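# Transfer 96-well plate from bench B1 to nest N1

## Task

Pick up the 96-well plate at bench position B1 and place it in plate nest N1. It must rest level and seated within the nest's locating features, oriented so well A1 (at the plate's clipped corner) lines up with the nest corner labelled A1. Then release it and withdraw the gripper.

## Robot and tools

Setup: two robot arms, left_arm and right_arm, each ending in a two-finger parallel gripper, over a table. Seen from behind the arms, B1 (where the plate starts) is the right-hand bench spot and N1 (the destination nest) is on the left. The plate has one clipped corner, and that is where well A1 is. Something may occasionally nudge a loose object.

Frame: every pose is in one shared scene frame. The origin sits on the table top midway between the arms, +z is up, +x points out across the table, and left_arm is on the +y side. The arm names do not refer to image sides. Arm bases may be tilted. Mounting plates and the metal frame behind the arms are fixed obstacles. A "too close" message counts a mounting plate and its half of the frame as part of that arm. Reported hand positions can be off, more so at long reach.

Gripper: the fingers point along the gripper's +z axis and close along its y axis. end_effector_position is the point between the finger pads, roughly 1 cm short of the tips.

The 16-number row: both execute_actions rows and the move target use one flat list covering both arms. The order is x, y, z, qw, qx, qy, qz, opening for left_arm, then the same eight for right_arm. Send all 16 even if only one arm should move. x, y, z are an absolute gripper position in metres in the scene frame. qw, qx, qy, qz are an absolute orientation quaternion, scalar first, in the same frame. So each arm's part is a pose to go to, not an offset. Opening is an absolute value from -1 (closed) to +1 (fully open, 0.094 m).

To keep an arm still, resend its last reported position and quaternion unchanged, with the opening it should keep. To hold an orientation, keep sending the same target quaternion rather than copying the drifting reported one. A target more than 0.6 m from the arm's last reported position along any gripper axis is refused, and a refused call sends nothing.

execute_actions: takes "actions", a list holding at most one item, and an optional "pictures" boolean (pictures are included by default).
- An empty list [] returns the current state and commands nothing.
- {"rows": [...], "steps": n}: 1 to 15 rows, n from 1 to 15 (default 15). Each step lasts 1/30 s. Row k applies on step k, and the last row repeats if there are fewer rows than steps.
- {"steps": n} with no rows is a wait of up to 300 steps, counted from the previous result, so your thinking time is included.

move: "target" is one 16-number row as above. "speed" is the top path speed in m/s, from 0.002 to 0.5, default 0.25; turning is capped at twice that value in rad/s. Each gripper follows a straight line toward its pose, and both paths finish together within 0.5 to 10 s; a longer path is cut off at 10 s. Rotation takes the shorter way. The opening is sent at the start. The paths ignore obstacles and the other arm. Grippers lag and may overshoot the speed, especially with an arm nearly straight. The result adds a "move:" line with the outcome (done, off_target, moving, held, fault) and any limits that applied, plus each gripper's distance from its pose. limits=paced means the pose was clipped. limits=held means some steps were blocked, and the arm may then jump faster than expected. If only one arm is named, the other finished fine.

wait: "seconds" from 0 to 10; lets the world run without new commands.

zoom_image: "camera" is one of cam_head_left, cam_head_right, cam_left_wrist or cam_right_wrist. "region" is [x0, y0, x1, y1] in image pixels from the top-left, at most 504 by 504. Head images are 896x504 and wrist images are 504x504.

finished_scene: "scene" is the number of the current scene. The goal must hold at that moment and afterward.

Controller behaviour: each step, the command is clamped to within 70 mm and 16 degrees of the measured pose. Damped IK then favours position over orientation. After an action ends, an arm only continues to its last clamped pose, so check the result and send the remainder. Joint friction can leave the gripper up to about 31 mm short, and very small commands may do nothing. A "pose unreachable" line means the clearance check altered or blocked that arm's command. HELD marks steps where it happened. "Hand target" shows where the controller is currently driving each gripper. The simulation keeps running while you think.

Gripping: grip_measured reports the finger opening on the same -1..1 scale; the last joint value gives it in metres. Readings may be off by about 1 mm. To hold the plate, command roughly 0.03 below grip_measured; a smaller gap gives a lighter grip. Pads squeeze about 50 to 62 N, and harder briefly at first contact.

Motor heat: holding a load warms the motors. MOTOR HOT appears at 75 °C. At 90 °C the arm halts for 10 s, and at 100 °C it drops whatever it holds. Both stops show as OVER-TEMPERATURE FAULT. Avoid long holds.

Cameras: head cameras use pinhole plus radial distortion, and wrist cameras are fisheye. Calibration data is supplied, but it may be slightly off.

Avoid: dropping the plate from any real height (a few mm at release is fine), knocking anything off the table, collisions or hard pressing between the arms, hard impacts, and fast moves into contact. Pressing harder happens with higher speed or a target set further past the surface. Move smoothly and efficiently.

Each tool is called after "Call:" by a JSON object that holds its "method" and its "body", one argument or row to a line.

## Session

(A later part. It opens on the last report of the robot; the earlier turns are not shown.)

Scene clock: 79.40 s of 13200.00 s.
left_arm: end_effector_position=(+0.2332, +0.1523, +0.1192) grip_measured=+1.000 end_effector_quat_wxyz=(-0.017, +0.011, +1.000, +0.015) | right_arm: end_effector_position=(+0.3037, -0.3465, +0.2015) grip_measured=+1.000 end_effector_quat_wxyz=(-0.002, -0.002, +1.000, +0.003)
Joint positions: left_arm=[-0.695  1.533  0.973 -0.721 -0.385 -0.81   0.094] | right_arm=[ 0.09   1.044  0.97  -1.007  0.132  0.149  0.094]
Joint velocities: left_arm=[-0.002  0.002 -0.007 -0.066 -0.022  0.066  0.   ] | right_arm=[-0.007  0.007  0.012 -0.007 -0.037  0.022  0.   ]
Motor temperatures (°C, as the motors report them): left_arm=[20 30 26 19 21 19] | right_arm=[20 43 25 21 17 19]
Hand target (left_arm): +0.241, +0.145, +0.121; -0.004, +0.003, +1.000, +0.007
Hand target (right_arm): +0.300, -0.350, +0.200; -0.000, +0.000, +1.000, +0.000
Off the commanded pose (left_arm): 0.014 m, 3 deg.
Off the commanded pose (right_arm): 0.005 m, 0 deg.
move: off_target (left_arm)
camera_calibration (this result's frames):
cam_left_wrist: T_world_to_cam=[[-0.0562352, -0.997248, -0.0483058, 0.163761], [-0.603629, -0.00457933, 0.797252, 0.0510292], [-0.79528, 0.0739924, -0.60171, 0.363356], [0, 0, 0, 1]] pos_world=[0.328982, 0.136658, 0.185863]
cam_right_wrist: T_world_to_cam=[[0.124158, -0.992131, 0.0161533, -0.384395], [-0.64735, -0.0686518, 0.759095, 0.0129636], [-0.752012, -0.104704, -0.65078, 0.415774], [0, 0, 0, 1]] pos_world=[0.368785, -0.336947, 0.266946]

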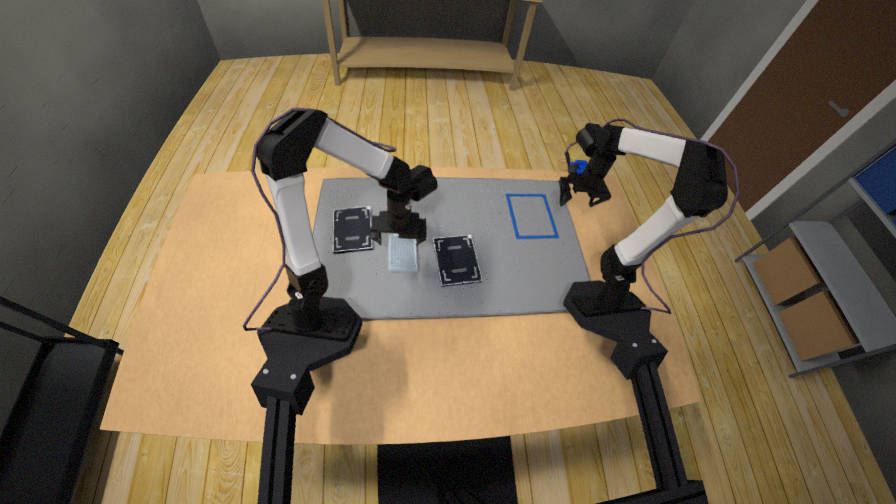

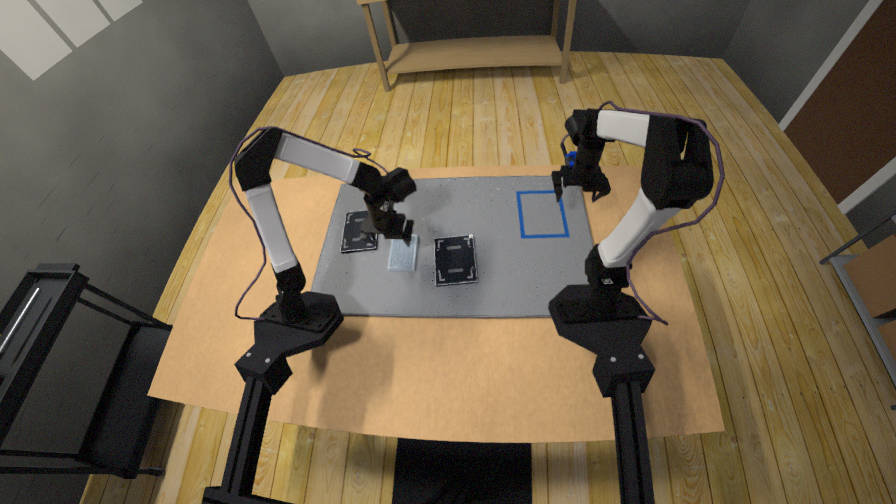

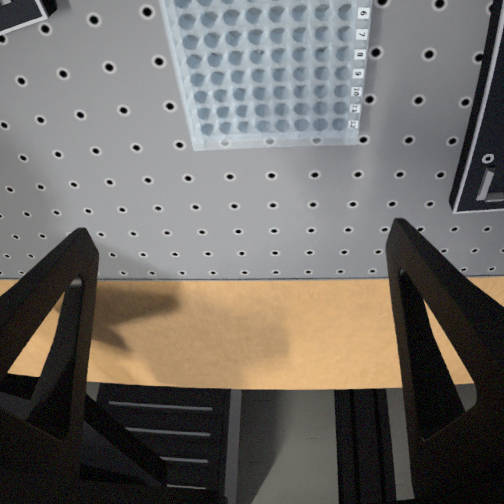

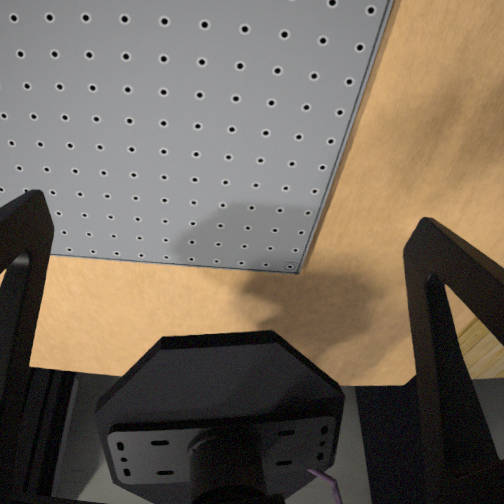

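Call:
{"method": "move", "body": {
  "target": [0.255,0.128,0.06,0,0,1,0,1,0.30,-0.35,0.20,0,0,1,0,1],
  "speed": 0.06
}}

Scene clock: 82.60 s of 13200.00 s.
left_arm: end_effector_position=(+0.2470, +0.1331, +0.0614) grip_measured=+1.000 end_effector_quat_wxyz=(-0.005, +0.004, +1.000, +0.008) | right_arm: end_effector_position=(+0.3037, -0.3465, +0.2015) grip_measured=+1.000 end_effector_quat_wxyz=(-0.002, -0.002, +1.000, +0.003)
Joint positions: left_arm=[-0.637  1.732  0.982 -0.481 -0.374 -0.755  0.094] | right_arm=[ 0.09   1.044  0.97  -1.007  0.132  0.149  0.094]
Joint velocities: left_arm=[ 0.017  0.002 -0.002  0.066 -0.007  0.007  0.   ] | right_arm=[-0.007  0.002 -0.007 -0.037  0.007 -0.051  0.   ]
Motor temperatures (°C, as the motors report them): left_arm=[20 30 26 19 21 19] | right_arm=[20 42 25 21 17 19]
Hand target (left_arm): +0.254, +0.128, +0.059; -0.000, +0.000, +1.000, -0.001
Hand target (right_arm): +0.300, -0.350, +0.200; -0.000, -0.000, +1.000, -0.000
Off the commanded pose (left_arm): 0.010 m, 1 deg.
Off the commanded pose (right_arm): 0.005 m, 0 deg.
move: done
camera_calibration (this result's frames):
cam_left_wrist: T_world_to_cam=[[-0.0407883, -0.998527, -0.035793, 0.138218], [-0.62267, -0.00261355, 0.782481, 0.110715], [-0.781421, 0.0542032, -0.621645, 0.341423], [0, 0, 0, 1]] pos_world=[0.341371, 0.119798, 0.130559]
cam_right_wrist: T_world_to_cam=[[0.124536, -0.992084, 0.0161523, -0.384494], [-0.647326, -0.0688997, 0.759093, 0.0128707], [-0.751971, -0.10499, -0.650782, 0.415663], [0, 0, 0, 1]] pos_world=[0.368781, -0.336923, 0.266946]

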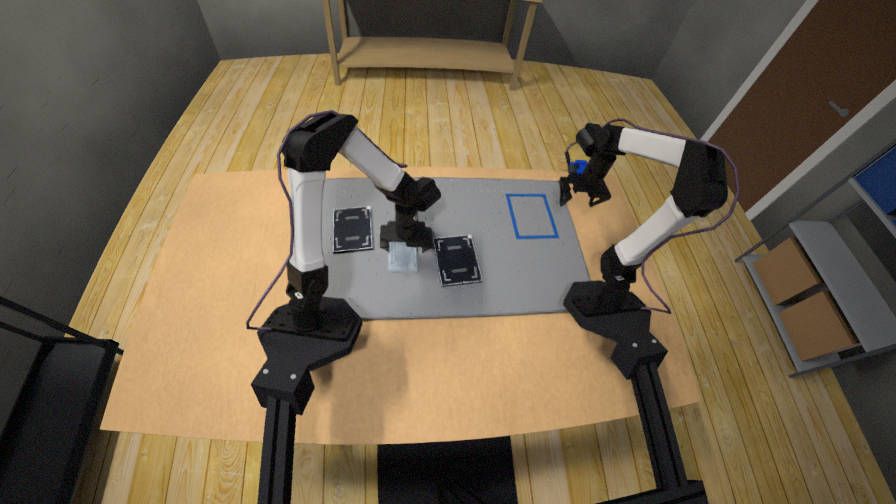

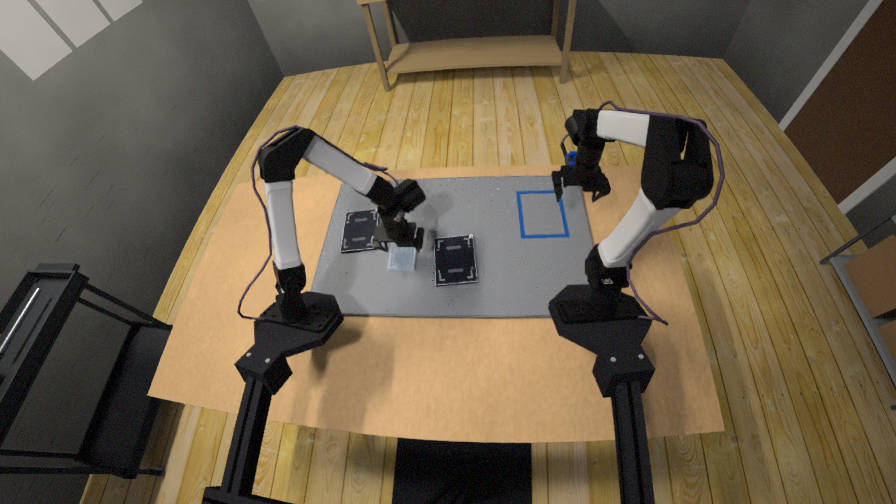

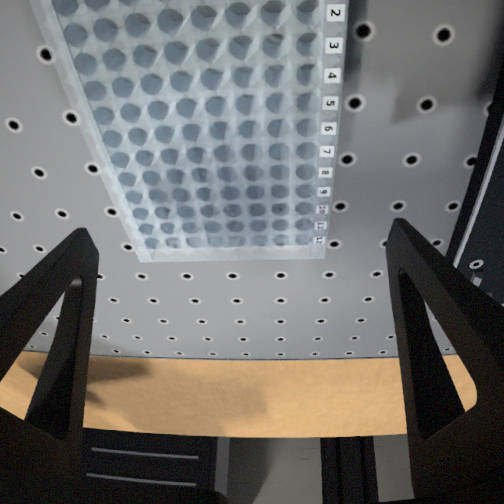

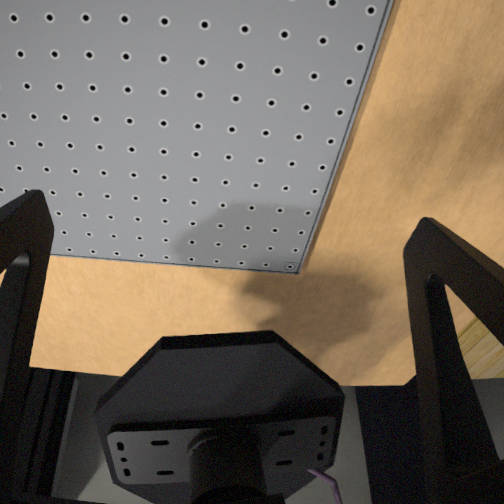

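Call:
{"method": "move", "body": {
  "target": [0.25,0.146,0.03,0,-0.035,1,0,1,0.30,-0.35,0.20,0,0,1,0,1],
  "speed": 0.04
}}

Scene clock: 87.40 s of 13200.00 s.
left_arm: end_effector_position=(+0.2555, +0.1423, +0.0367) grip_measured=+1.000 end_effector_quat_wxyz=(+0.006, -0.035, +0.999, -0.003) | right_arm: end_effector_position=(+0.3037, -0.3465, +0.2015) grip_measured=+1.000 end_effector_quat_wxyz=(-0.002, -0.002, +1.000, +0.003)
Joint positions: left_arm=[-0.571  1.77   0.932 -0.336 -0.35  -0.755  0.094] | right_arm=[ 0.09   1.044  0.97  -1.007  0.132  0.149  0.094]
Joint velocities: left_arm=[ 0.002 -0.002  0.002  0.022  0.037  0.022  0.   ] | right_arm=[-0.007 -0.002  0.017 -0.066 -0.022  0.007  0.   ]
Motor temperatures (°C, as the motors report them): left_arm=[20 30 26 19 21 19] | right_arm=[20 41 25 21 17 19]
Hand target (left_arm): +0.250, +0.146, +0.030; -0.000, -0.035, +0.999, -0.001
Hand target (right_arm): +0.300, -0.350, +0.200; -0.000, +0.000, +1.000, -0.000
Off the commanded pose (left_arm): 0.009 m, 1 deg.
Off the commanded pose (right_arm): 0.005 m, 0 deg.
After step 90, 0.37 s passed at rest.
move: done
camera_calibration (this result's frames):
cam_left_wrist: T_world_to_cam=[[0.0370712, -0.999191, -0.0155592, 0.126321], [-0.639338, -0.0356808, 0.768098, 0.144831], [-0.768032, -0.0185267, -0.640144, 0.339769], [0, 0, 0, 1]] pos_world=[0.348866, 0.137682, 0.108222]
cam_right_wrist: T_world_to_cam=[[0.124536, -0.992084, 0.0161523, -0.384494], [-0.647326, -0.0688997, 0.759093, 0.0128707], [-0.751971, -0.10499, -0.650782, 0.415663], [0, 0, 0, 1]] pos_world=[0.368781, -0.336923, 0.266946]

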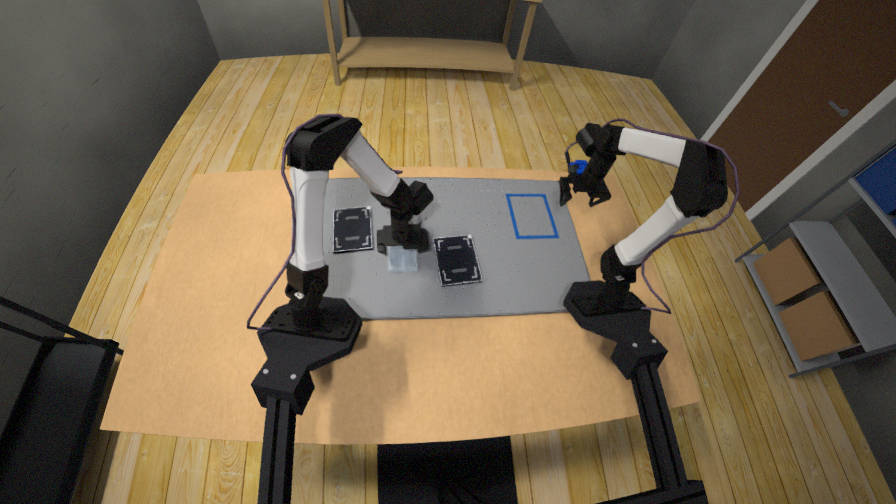

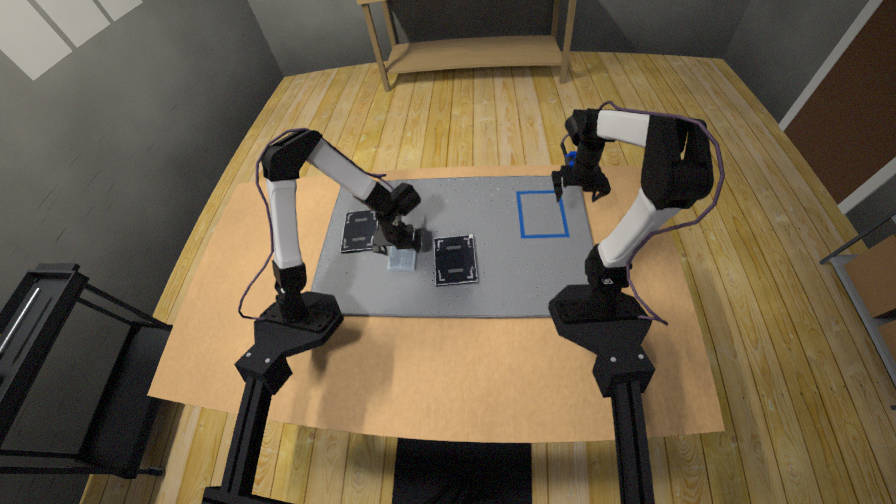

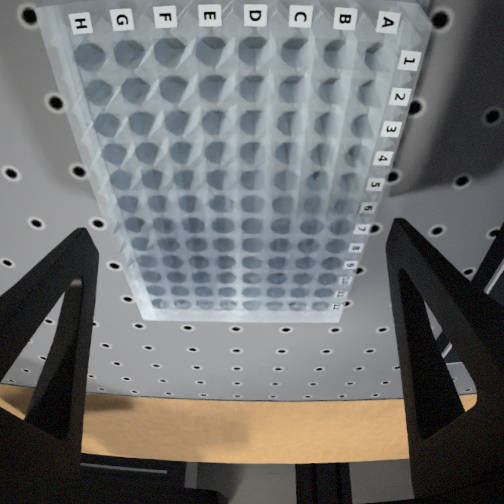

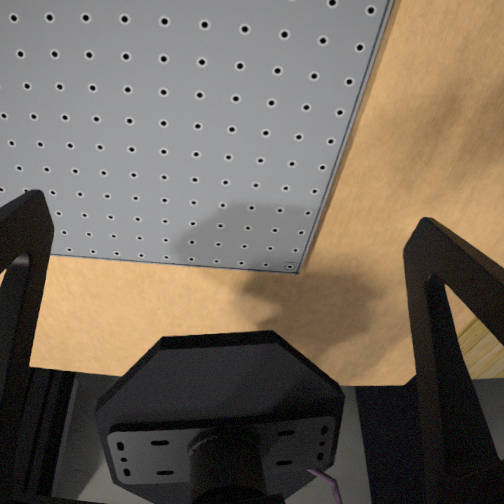

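Well centered. Descend and grip.

Call:
{"method": "move", "body": {
  "target": [0.25,0.143,0.006,0,-0.035,1,0,1,0.30,-0.35,0.20,0,0,1,0,1],
  "speed": 0.02
}}

Call:
{"method": "move", "body": {
  "target": [0.255,0.143,0.015,0,-0.035,1,0,0.75,0.30,-0.35,0.20,0,0,1,0,1],
  "speed": 0.02
}}

Scene clock: 91.17 s of 13200.00 s.
left_arm: end_effector_position=(+0.2542, +0.1390, +0.0214) grip_measured=+1.000 end_effector_quat_wxyz=(+0.006, -0.035, +0.999, -0.005) | right_arm: end_effector_position=(+0.3037, -0.3465, +0.2015) grip_measured=+1.000 end_effector_quat_wxyz=(-0.002, -0.002, +1.000, +0.003)
Joint positions: left_arm=[-0.563  1.824  0.932 -0.276 -0.343 -0.747  0.094] | right_arm=[ 0.09   1.044  0.97  -1.007  0.132  0.149  0.094]
Joint velocities: left_arm=[-0.012 -0.007 -0.002  0.037  0.022 -0.007  0.   ] | right_arm=[-0.012  0.002  0.002  0.007 -0.022  0.022  0.   ]
Motor temperatures (°C, as the motors report them): left_arm=[20 29 26 19 21 19] | right_arm=[20 41 25 21 17 19]
Hand target (left_arm): +0.249, +0.143, +0.007; -0.000, -0.035, +0.999, +0.000
Hand target (right_arm): +0.300, -0.350, +0.200; -0.000, +0.000, +1.000, -0.000
Off the commanded pose (left_arm): 0.016 m, 1 deg.
Off the commanded pose (right_arm): 0.005 m, 0 deg.
move: off_target (left_arm)
camera_calibration (this result's frames):
cam_left_wrist: T_world_to_cam=[[0.0379576, -0.999224, -0.0104977, 0.122449], [-0.639233, -0.0323546, 0.768332, 0.155187], [-0.768076, -0.0224536, -0.639965, 0.329475], [0, 0, 0, 1]] pos_world=[0.347615, 0.134773, 0.0929029]
cam_right_wrist: T_world_to_cam=[[0.124536, -0.992084, 0.0161523, -0.384494], [-0.647326, -0.0688997, 0.759093, 0.0128707], [-0.751971, -0.10499, -0.650782, 0.415663], [0, 0, 0, 1]] pos_world=[0.368781, -0.336923, 0.266946]

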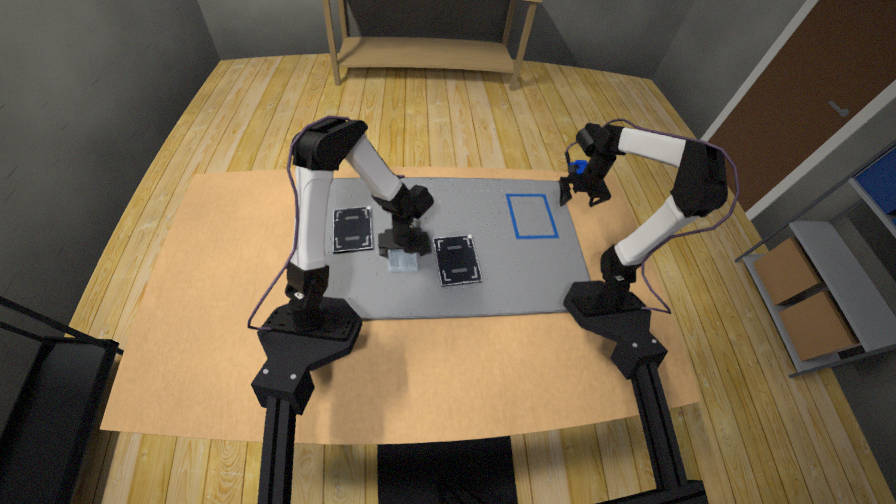

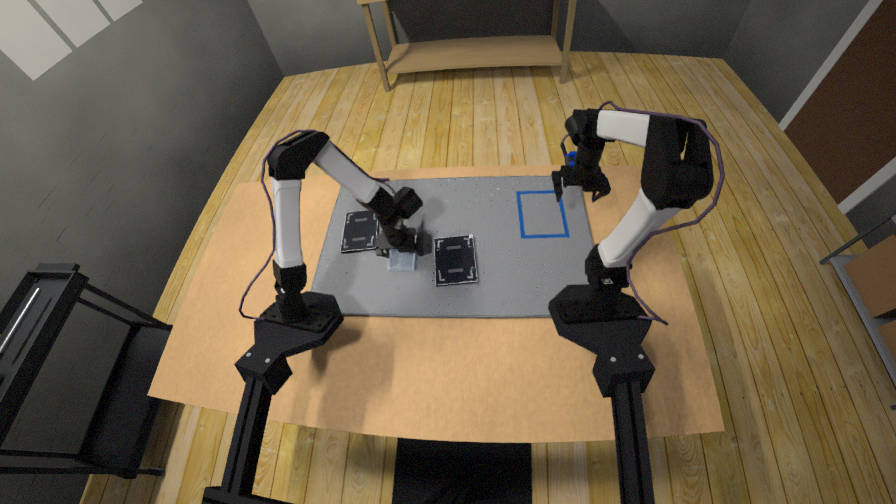

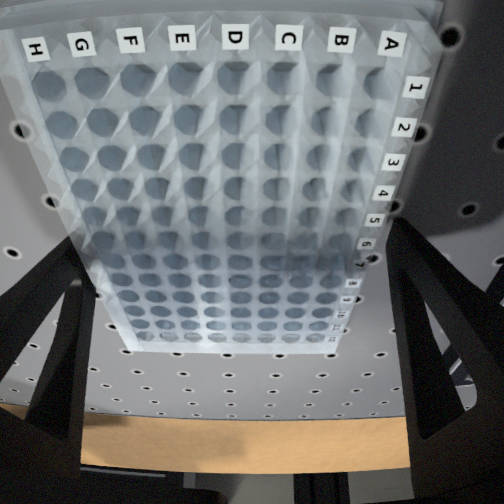

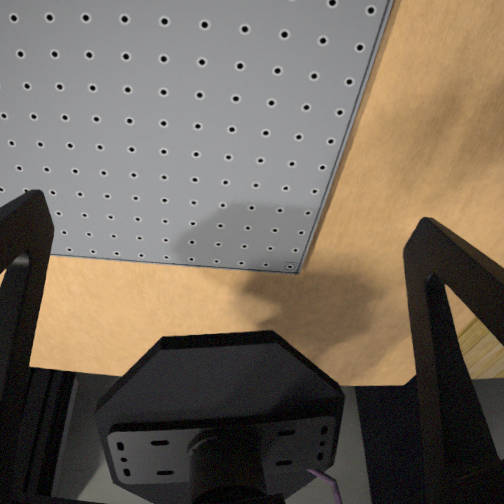

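Scene clock: 91.87 s of 13200.00 s.
left_arm: end_effector_position=(+0.2544, +0.1392, +0.0213) grip_measured=+0.781 end_effector_quat_wxyz=(+0.006, -0.035, +0.999, -0.005) | right_arm: end_effector_position=(+0.3037, -0.3465, +0.2015) grip_measured=+1.000 end_effector_quat_wxyz=(-0.002, -0.002, +1.000, +0.003)
Joint positions: left_arm=[-0.562  1.824  0.932 -0.276 -0.343 -0.746  0.084] | right_arm=[ 0.09   1.044  0.97  -1.007  0.132  0.149  0.094]
Joint velocities: left_arm=[-0.012 -0.002 -0.007  0.022 -0.022 -0.022  0.   ] | right_arm=[ 0.012  0.002  0.002  0.022 -0.007  0.007  0.   ]
Motor temperatures (°C, as the motors report them): left_arm=[20 29 26 19 21 19] | right_arm=[20 41 25 21 17 19]
Hand target (left_arm): +0.255, +0.143, +0.015; +0.000, -0.035, +0.999, +0.000
Hand target (right_arm): +0.300, -0.350, +0.200; -0.000, +0.000, +1.000, -0.000
Off the commanded pose (left_arm): 0.007 m, 1 deg.
Off the commanded pose (right_arm): 0.005 m, 0 deg.
move: done
camera_calibration (this result's frames):
cam_left_wrist: T_world_to_cam=[[0.0382419, -0.999209, -0.0108745, 0.122617], [-0.639224, -0.0328262, 0.76832, 0.155413], [-0.768069, -0.0224308, -0.639974, 0.329534], [0, 0, 0, 1]] pos_world=[0.347759, 0.135014, 0.0928198]
cam_right_wrist: T_world_to_cam=[[0.124536, -0.992084, 0.0161523, -0.384494], [-0.647326, -0.0688997, 0.759093, 0.0128707], [-0.751971, -0.10499, -0.650782, 0.415663], [0, 0, 0, 1]] pos_world=[0.368781, -0.336923, 0.266946]

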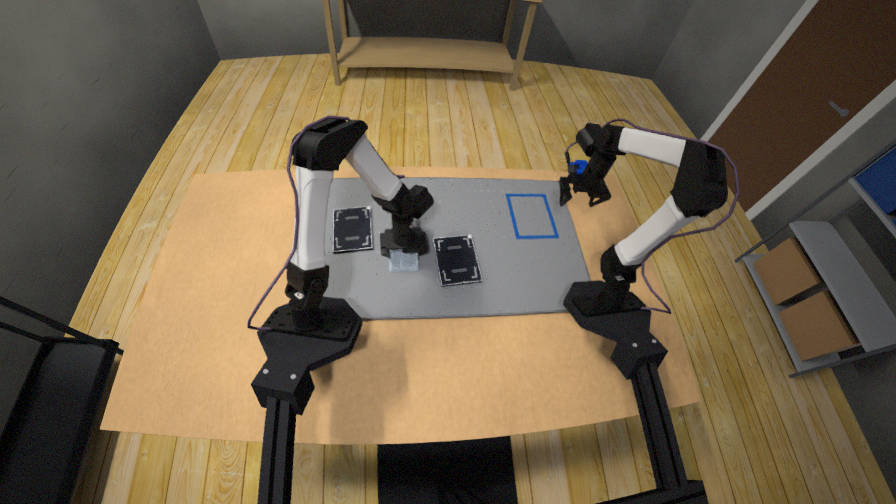

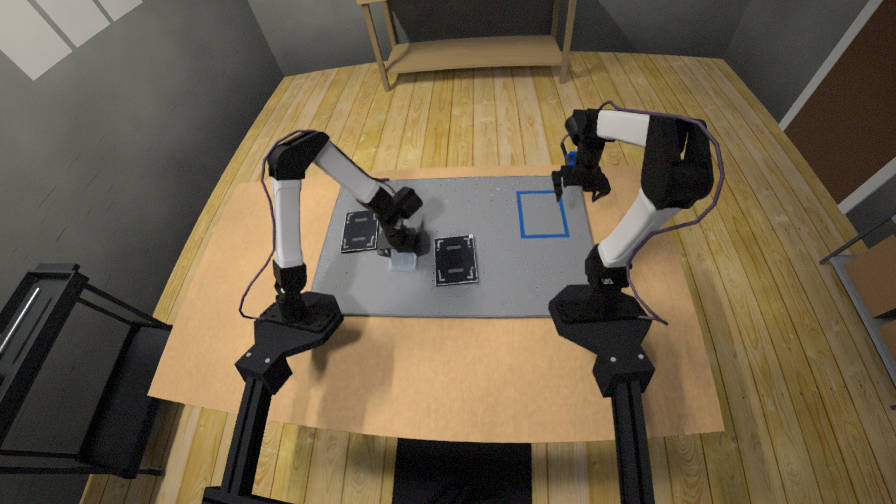

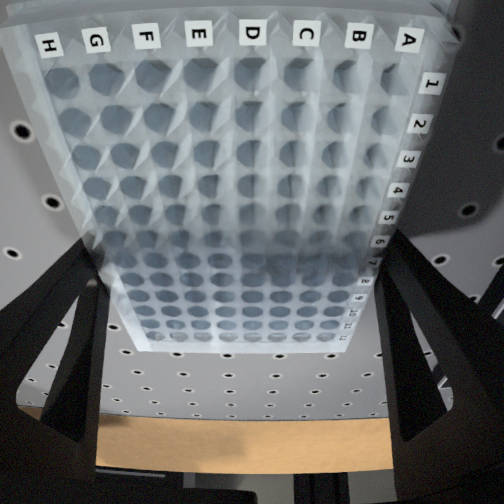

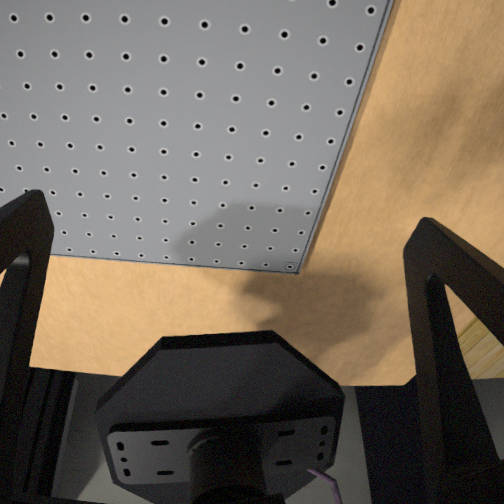

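Call:
{"method": "move", "body": {
  "target": [0.255,0.143,0.10,0,-0.035,1,0,0.75,0.30,-0.35,0.20,0,0,1,0,1],
  "speed": 0.06
}}

Call:
{"method": "move", "body": {
  "target": [0.353,0.292,0.09,0,-0.057,0.998,0,0.75,0.30,-0.35,0.20,0,0,1,0,1],
  "speed": 0.1
}}

Call:
{"method": "move", "body": {
  "target": [0.35,0.292,0.05,0,-0.057,0.998,0,0.75,0.30,-0.35,0.20,0,0,1,0,1],
  "speed": 0.03
}}

Call:
{"method": "zoom_image", "body": {
  "camera": "cam_head_right",
  "region": [310,180,430,270]
}}

Scene clock: 100.83 s of 13200.00 s.
left_arm: end_effector_position=(+0.2495, +0.1469, +0.0917) grip_measured=+0.781 end_effector_quat_wxyz=(-0.009, -0.032, +0.999, +0.005) | right_arm: end_effector_position=(+0.3037, -0.3465, +0.2015) grip_measured=+1.000 end_effector_quat_wxyz=(-0.002, -0.002, +1.000, +0.003)
Joint positions: left_arm=[-0.632  1.615  0.976 -0.593 -0.363 -0.822  0.084] | right_arm=[ 0.09   1.044  0.97  -1.007  0.132  0.149  0.094]
Joint velocities: left_arm=[ 0.007 -0.007 -0.002 -0.022  0.007  0.037  0.   ] | right_arm=[ 0.002  0.007 -0.002  0.051 -0.037  0.007  0.   ]
Motor temperatures (°C, as the motors report them): left_arm=[20 29 26 19 21 19] | right_arm=[19 39 25 21 17 19]
Hand target (left_arm): +0.255, +0.143, +0.101; -0.000, -0.035, +0.999, +0.001
Hand target (right_arm): +0.300, -0.350, +0.200; -0.000, +0.000, +1.000, -0.000
Off the commanded pose (left_arm): 0.011 m, 1 deg.
Off the commanded pose (right_arm): 0.005 m, 0 deg.
After step 90, 4.13 s passed at rest.
move: off_target (left_arm)
camera_calibration (this result's frames):
cam_left_wrist: T_world_to_cam=[[0.0300188, -0.999052, -0.0315305, 0.135242], [-0.615499, -0.0433305, 0.786946, 0.0924026], [-0.787566, -0.00421615, -0.616216, 0.371068], [0, 0, 0, 1]] pos_world=[0.345054, 0.140682, 0.160206]
cam_right_wrist: T_world_to_cam=[[0.124536, -0.992084, 0.0161523, -0.384494], [-0.647326, -0.0688997, 0.759093, 0.0128707], [-0.751971, -0.10499, -0.650782, 0.415663], [0, 0, 0, 1]] pos_world=[0.368781, -0.336923, 0.266946]

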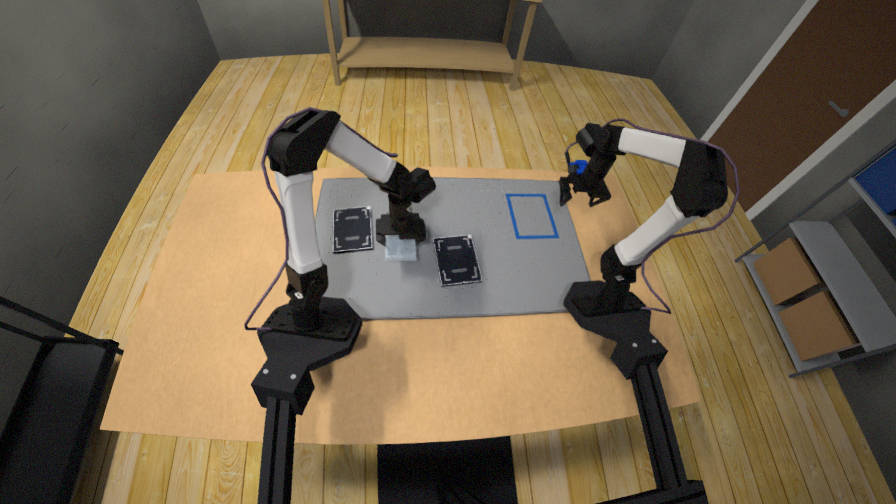

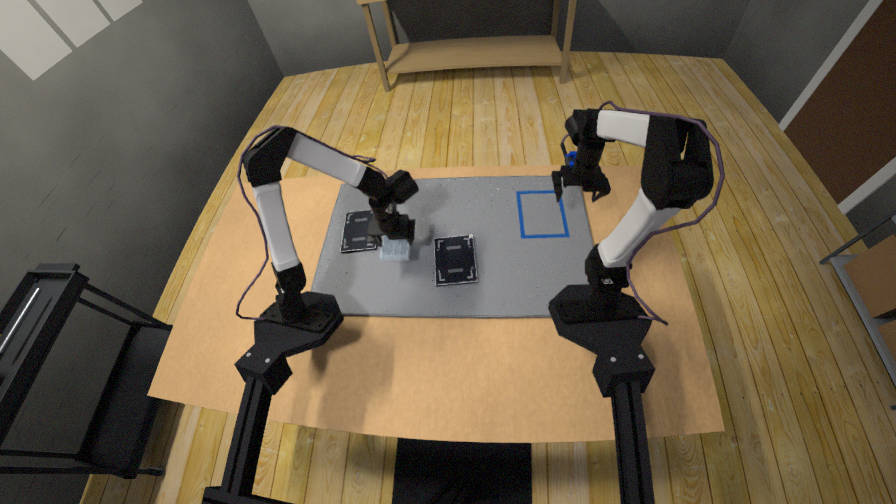

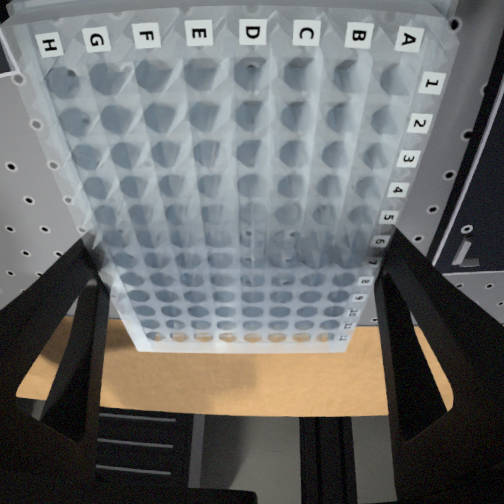

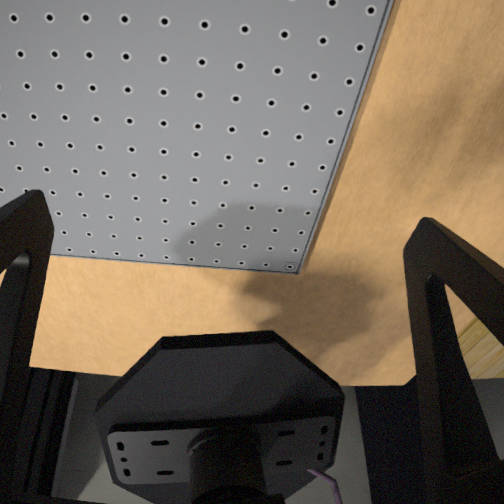

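Scene clock: 103.10 s of 13200.00 s.
left_arm: end_effector_position=(+0.3530, +0.2914, +0.0887) grip_measured=+0.781 end_effector_quat_wxyz=(+0.006, -0.062, +0.998, -0.002) | right_arm: end_effector_position=(+0.3037, -0.3465, +0.2015) grip_measured=+1.000 end_effector_quat_wxyz=(-0.002, -0.002, +1.000, +0.003)
Joint positions: left_arm=[-0.035  1.532  1.064 -0.593 -0.112 -0.316  0.084] | right_arm=[ 0.09   1.044  0.97  -1.007  0.132  0.149  0.094]
Joint velocities: left_arm=[ 0.002 -0.012 -0.007 -0.081  0.051  0.007 -0.001] | right_arm=[ 0.002 -0.017  0.012 -0.081 -0.037 -0.007  0.   ]
Motor temperatures (°C, as the motors report them): left_arm=[20 29 26 19 21 19] | right_arm=[19 39 25 21 17 19]
Hand target (left_arm): +0.355, +0.291, +0.089; +0.001, -0.059, +0.998, -0.004
Hand target (right_arm): +0.300, -0.350, +0.200; -0.000, +0.000, +1.000, -0.000
Off the commanded pose (left_arm): 0.001 m, 1 deg.
Off the commanded pose (right_arm): 0.005 m, 0 deg.
move: done
camera_calibration (this result's frames):
cam_left_wrist: T_world_to_cam=[[0.0915209, -0.995654, -0.0172133, 0.252349], [-0.634995, -0.0716669, 0.769185, 0.181427], [-0.767076, -0.0594662, -0.638794, 0.462148], [0, 0, 0, 1]] pos_world=[0.446613, 0.291737, 0.16001]
cam_right_wrist: T_world_to_cam=[[0.124536, -0.992084, 0.0161523, -0.384494], [-0.647326, -0.0688997, 0.759093, 0.0128707], [-0.751971, -0.10499, -0.650782, 0.415663], [0, 0, 0, 1]] pos_world=[0.368781, -0.336923, 0.266946]

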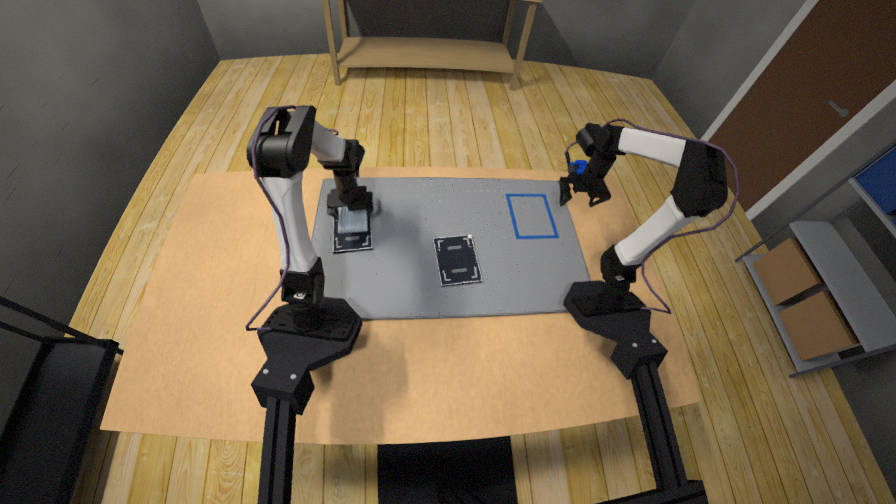

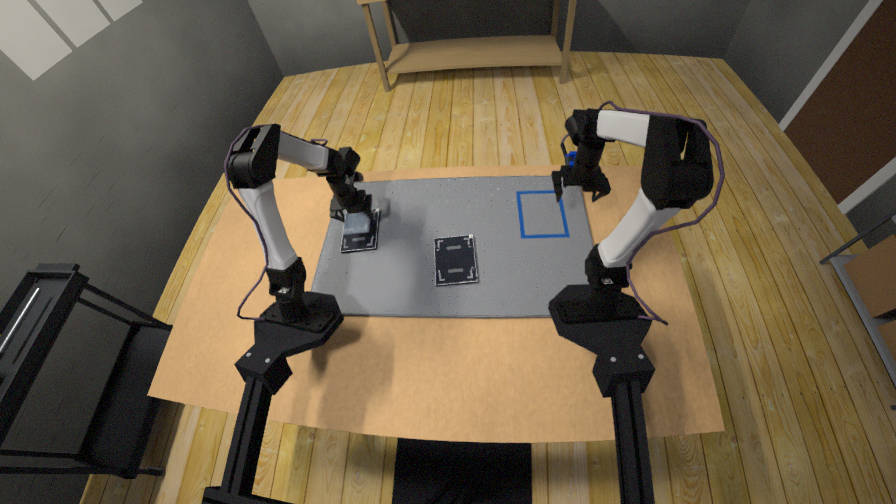

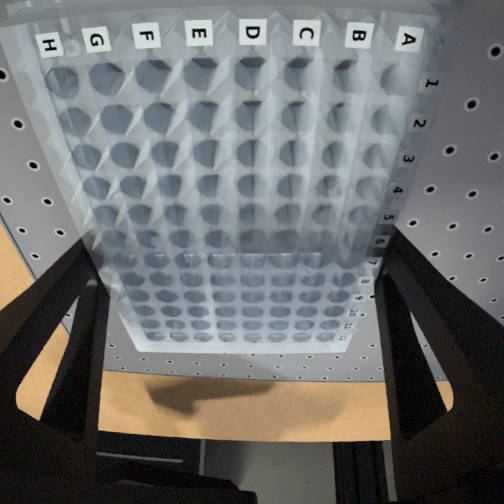

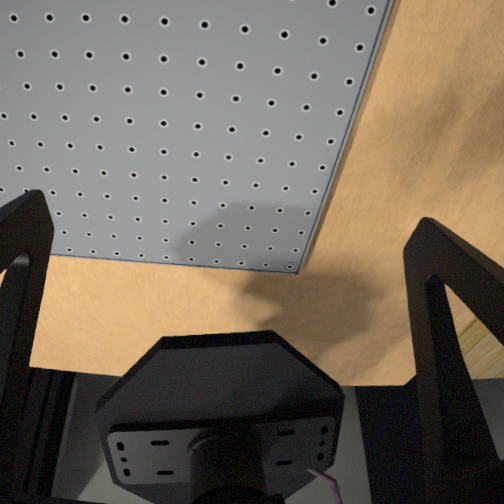

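Scene clock: 104.73 s of 13200.00 s.
left_arm: end_effector_position=(+0.3537, +0.2893, +0.0564) grip_measured=+0.781 end_effector_quat_wxyz=(+0.004, -0.058, +0.998, -0.000) | right_arm: end_effector_position=(+0.3037, -0.3465, +0.2015) grip_measured=+1.000 end_effector_quat_wxyz=(-0.002, -0.002, +1.000, +0.003)
Joint positions: left_arm=[-0.031  1.628  1.048 -0.485 -0.112 -0.305  0.084] | right_arm=[ 0.09   1.044  0.97  -1.007  0.132  0.149  0.094]
Joint velocities: left_arm=[-0.007  0.012  0.002  0.037 -0.066  0.051 -0.   ] | right_arm=[-0.002 -0.017 -0.007  0.022  0.051 -0.007  0.   ]
Motor temperatures (°C, as the motors report them): left_arm=[20 29 26 19 21 19] | right_arm=[19 39 25 21 17 19]
Hand target (left_arm): +0.350, +0.292, +0.050; -0.000, -0.057, +0.998, -0.000
Hand target (right_arm): +0.300, -0.350, +0.200; -0.000, +0.000, +1.000, -0.000
Off the commanded pose (left_arm): 0.008 m, 0 deg.
Off the commanded pose (right_arm): 0.005 m, 0 deg.
move: done
camera_calibration (this result's frames):
cam_left_wrist: T_world_to_cam=[[0.0836057, -0.996294, -0.0202228, 0.252791], [-0.632618, -0.0687452, 0.771407, 0.204789], [-0.769938, -0.0517007, -0.636021, 0.44058], [0, 0, 0, 1]] pos_world=[0.447638, 0.28871, 0.127354]
cam_right_wrist: T_world_to_cam=[[0.124536, -0.992084, 0.0161523, -0.384494], [-0.647326, -0.0688997, 0.759093, 0.0128707], [-0.751971, -0.10499, -0.650782, 0.415663], [0, 0, 0, 1]] pos_world=[0.368781, -0.336923, 0.266946]

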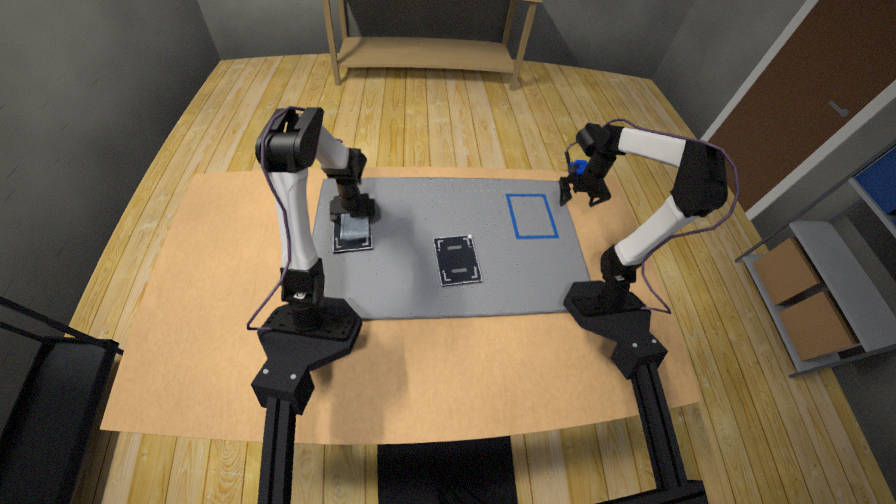

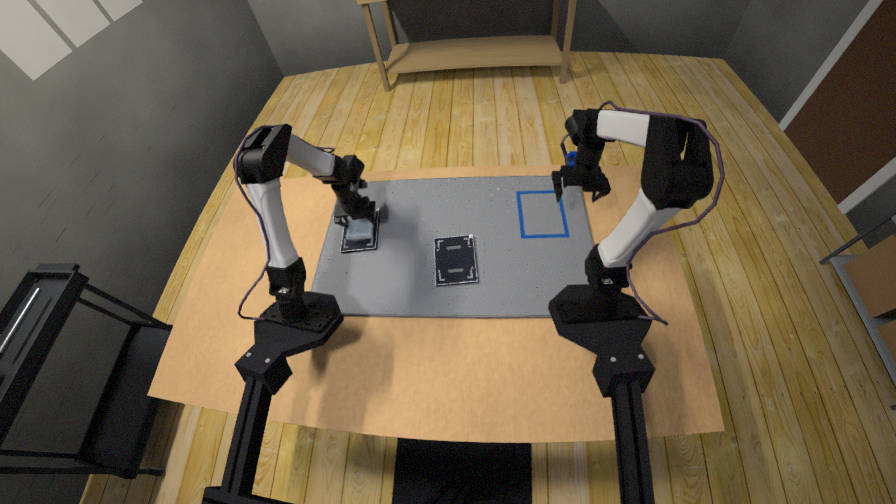

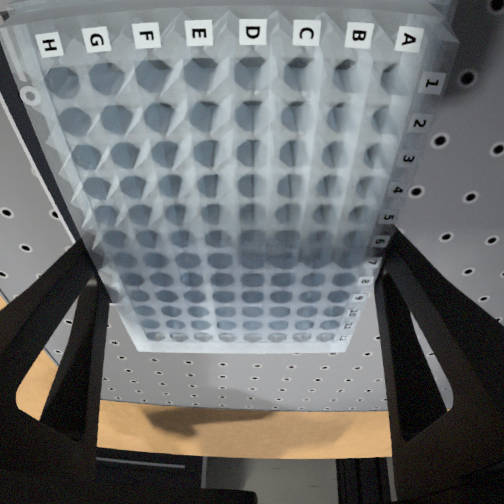

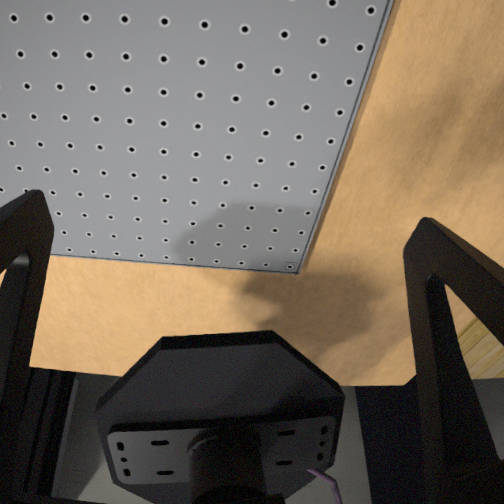

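Region (310, 180, 430, 270) of cam_head_right's 896x504 image, scaled by 4.200, with more detail than that image has; it fills the top 378 rows of this view, and the rest is white.

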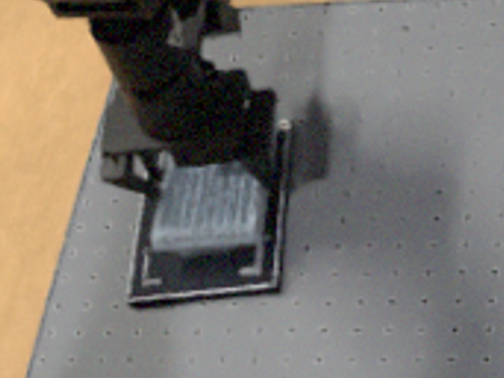

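Call:
{"method": "move", "body": {
  "target": [0.345,0.303,0.036,0,-0.057,0.998,0,0.75,0.30,-0.35,0.20,0,0,1,0,1],
  "speed": 0.015
}}

Call:
{"method": "zoom_image", "body": {
  "camera": "cam_head_right",
  "region": [320,195,400,265]
}}

Call:
{"method": "zoom_image", "body": {
  "camera": "cam_head_left",
  "region": [315,195,395,265]
}}

Scene clock: 111.30 s of 13200.00 s.
left_arm: end_effector_position=(+0.3498, +0.3008, +0.0427) grip_measured=+0.781 end_effector_quat_wxyz=(+0.005, -0.058, +0.998, +0.001) | right_arm: end_effector_position=(+0.3037, -0.3465, +0.2015) grip_measured=+1.000 end_effector_quat_wxyz=(-0.002, -0.002, +1.000, +0.003)
Joint positions: left_arm=[ 0.006  1.65   1.011 -0.422 -0.097 -0.273  0.084] | right_arm=[ 0.09   1.044  0.97  -1.007  0.132  0.149  0.094]
Joint velocities: left_arm=[-0.012 -0.002  0.007  0.051 -0.051  0.007  0.   ] | right_arm=[ 0.012  0.017  0.007 -0.007 -0.007  0.051  0.   ]
Motor temperatures (°C, as the motors report them): left_arm=[20 29 26 19 21 19] | right_arm=[19 38 25 21 17 19]
Hand target (left_arm): +0.345, +0.303, +0.036; -0.000, -0.057, +0.998, -0.000
Hand target (right_arm): +0.300, -0.350, +0.200; -0.000, +0.000, +1.000, -0.000
Off the commanded pose (left_arm): 0.009 m, 1 deg.
Off the commanded pose (right_arm): 0.005 m, 0 deg.
After step 90, 1.60 s passed at rest.
move: done
camera_calibration (this result's frames):
cam_left_wrist: T_world_to_cam=[[0.0842443, -0.996181, -0.0229455, 0.264153], [-0.633888, -0.0713449, 0.770127, 0.214913], [-0.768823, -0.050334, -0.637478, 0.4287], [0, 0, 0, 1]] pos_world=[0.443572, 0.300055, 0.113838]
cam_right_wrist: T_world_to_cam=[[0.124536, -0.992084, 0.0161523, -0.384494], [-0.647326, -0.0688997, 0.759093, 0.0128707], [-0.751971, -0.10499, -0.650782, 0.415663], [0, 0, 0, 1]] pos_world=[0.368781, -0.336923, 0.266946]

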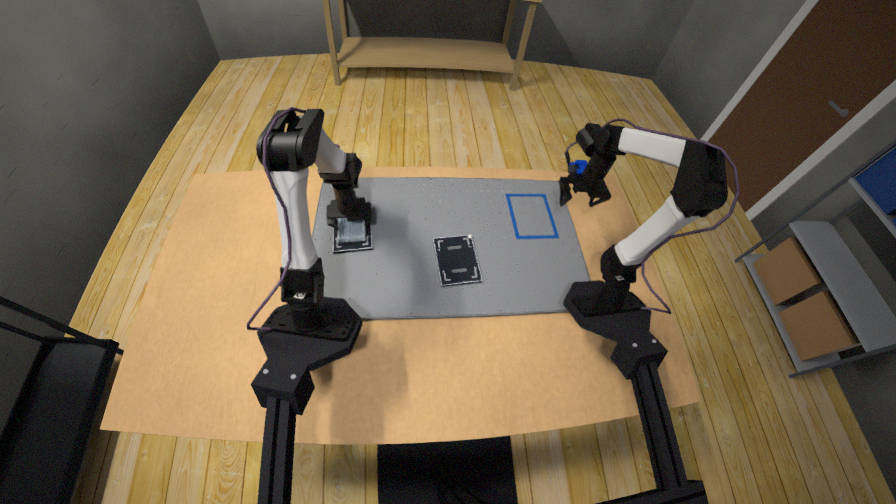

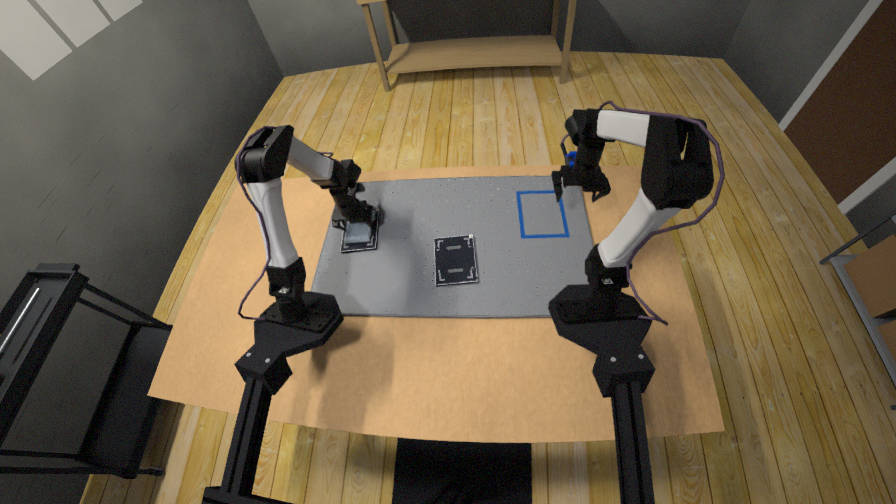

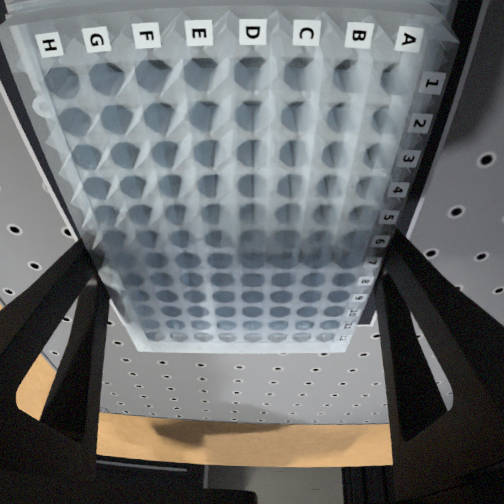

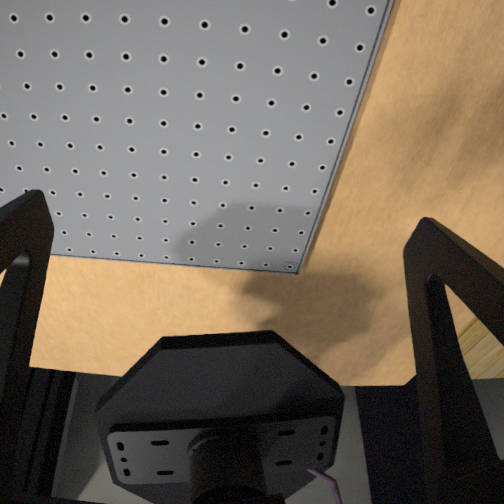

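Region (320, 195, 400, 265) of cam_head_right's 896x504 image, scaled by 6.300, with more detail than that image has; it fills the top 441 rows of this view, and the rest is white.

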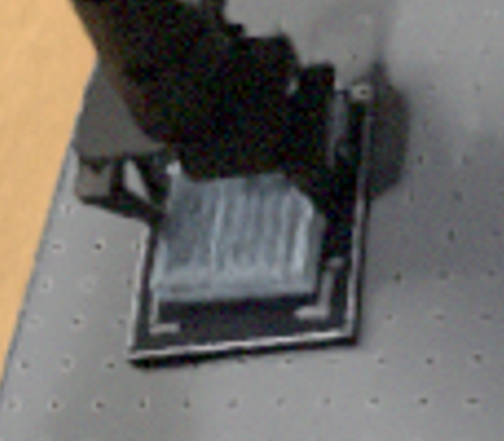

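Region (315, 195, 395, 265) of cam_head_left's 896x504 image, scaled by 6.300, with more detail than that image has; it fills the top 441 rows of this view, and the rest is white.

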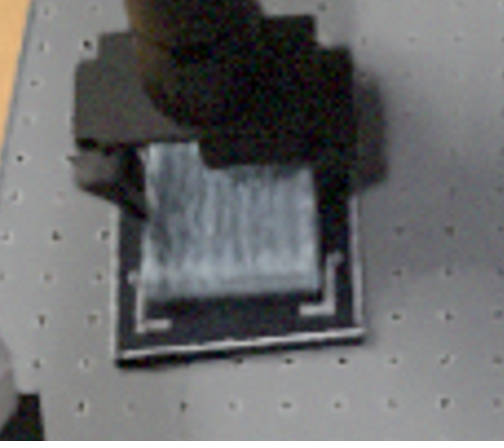

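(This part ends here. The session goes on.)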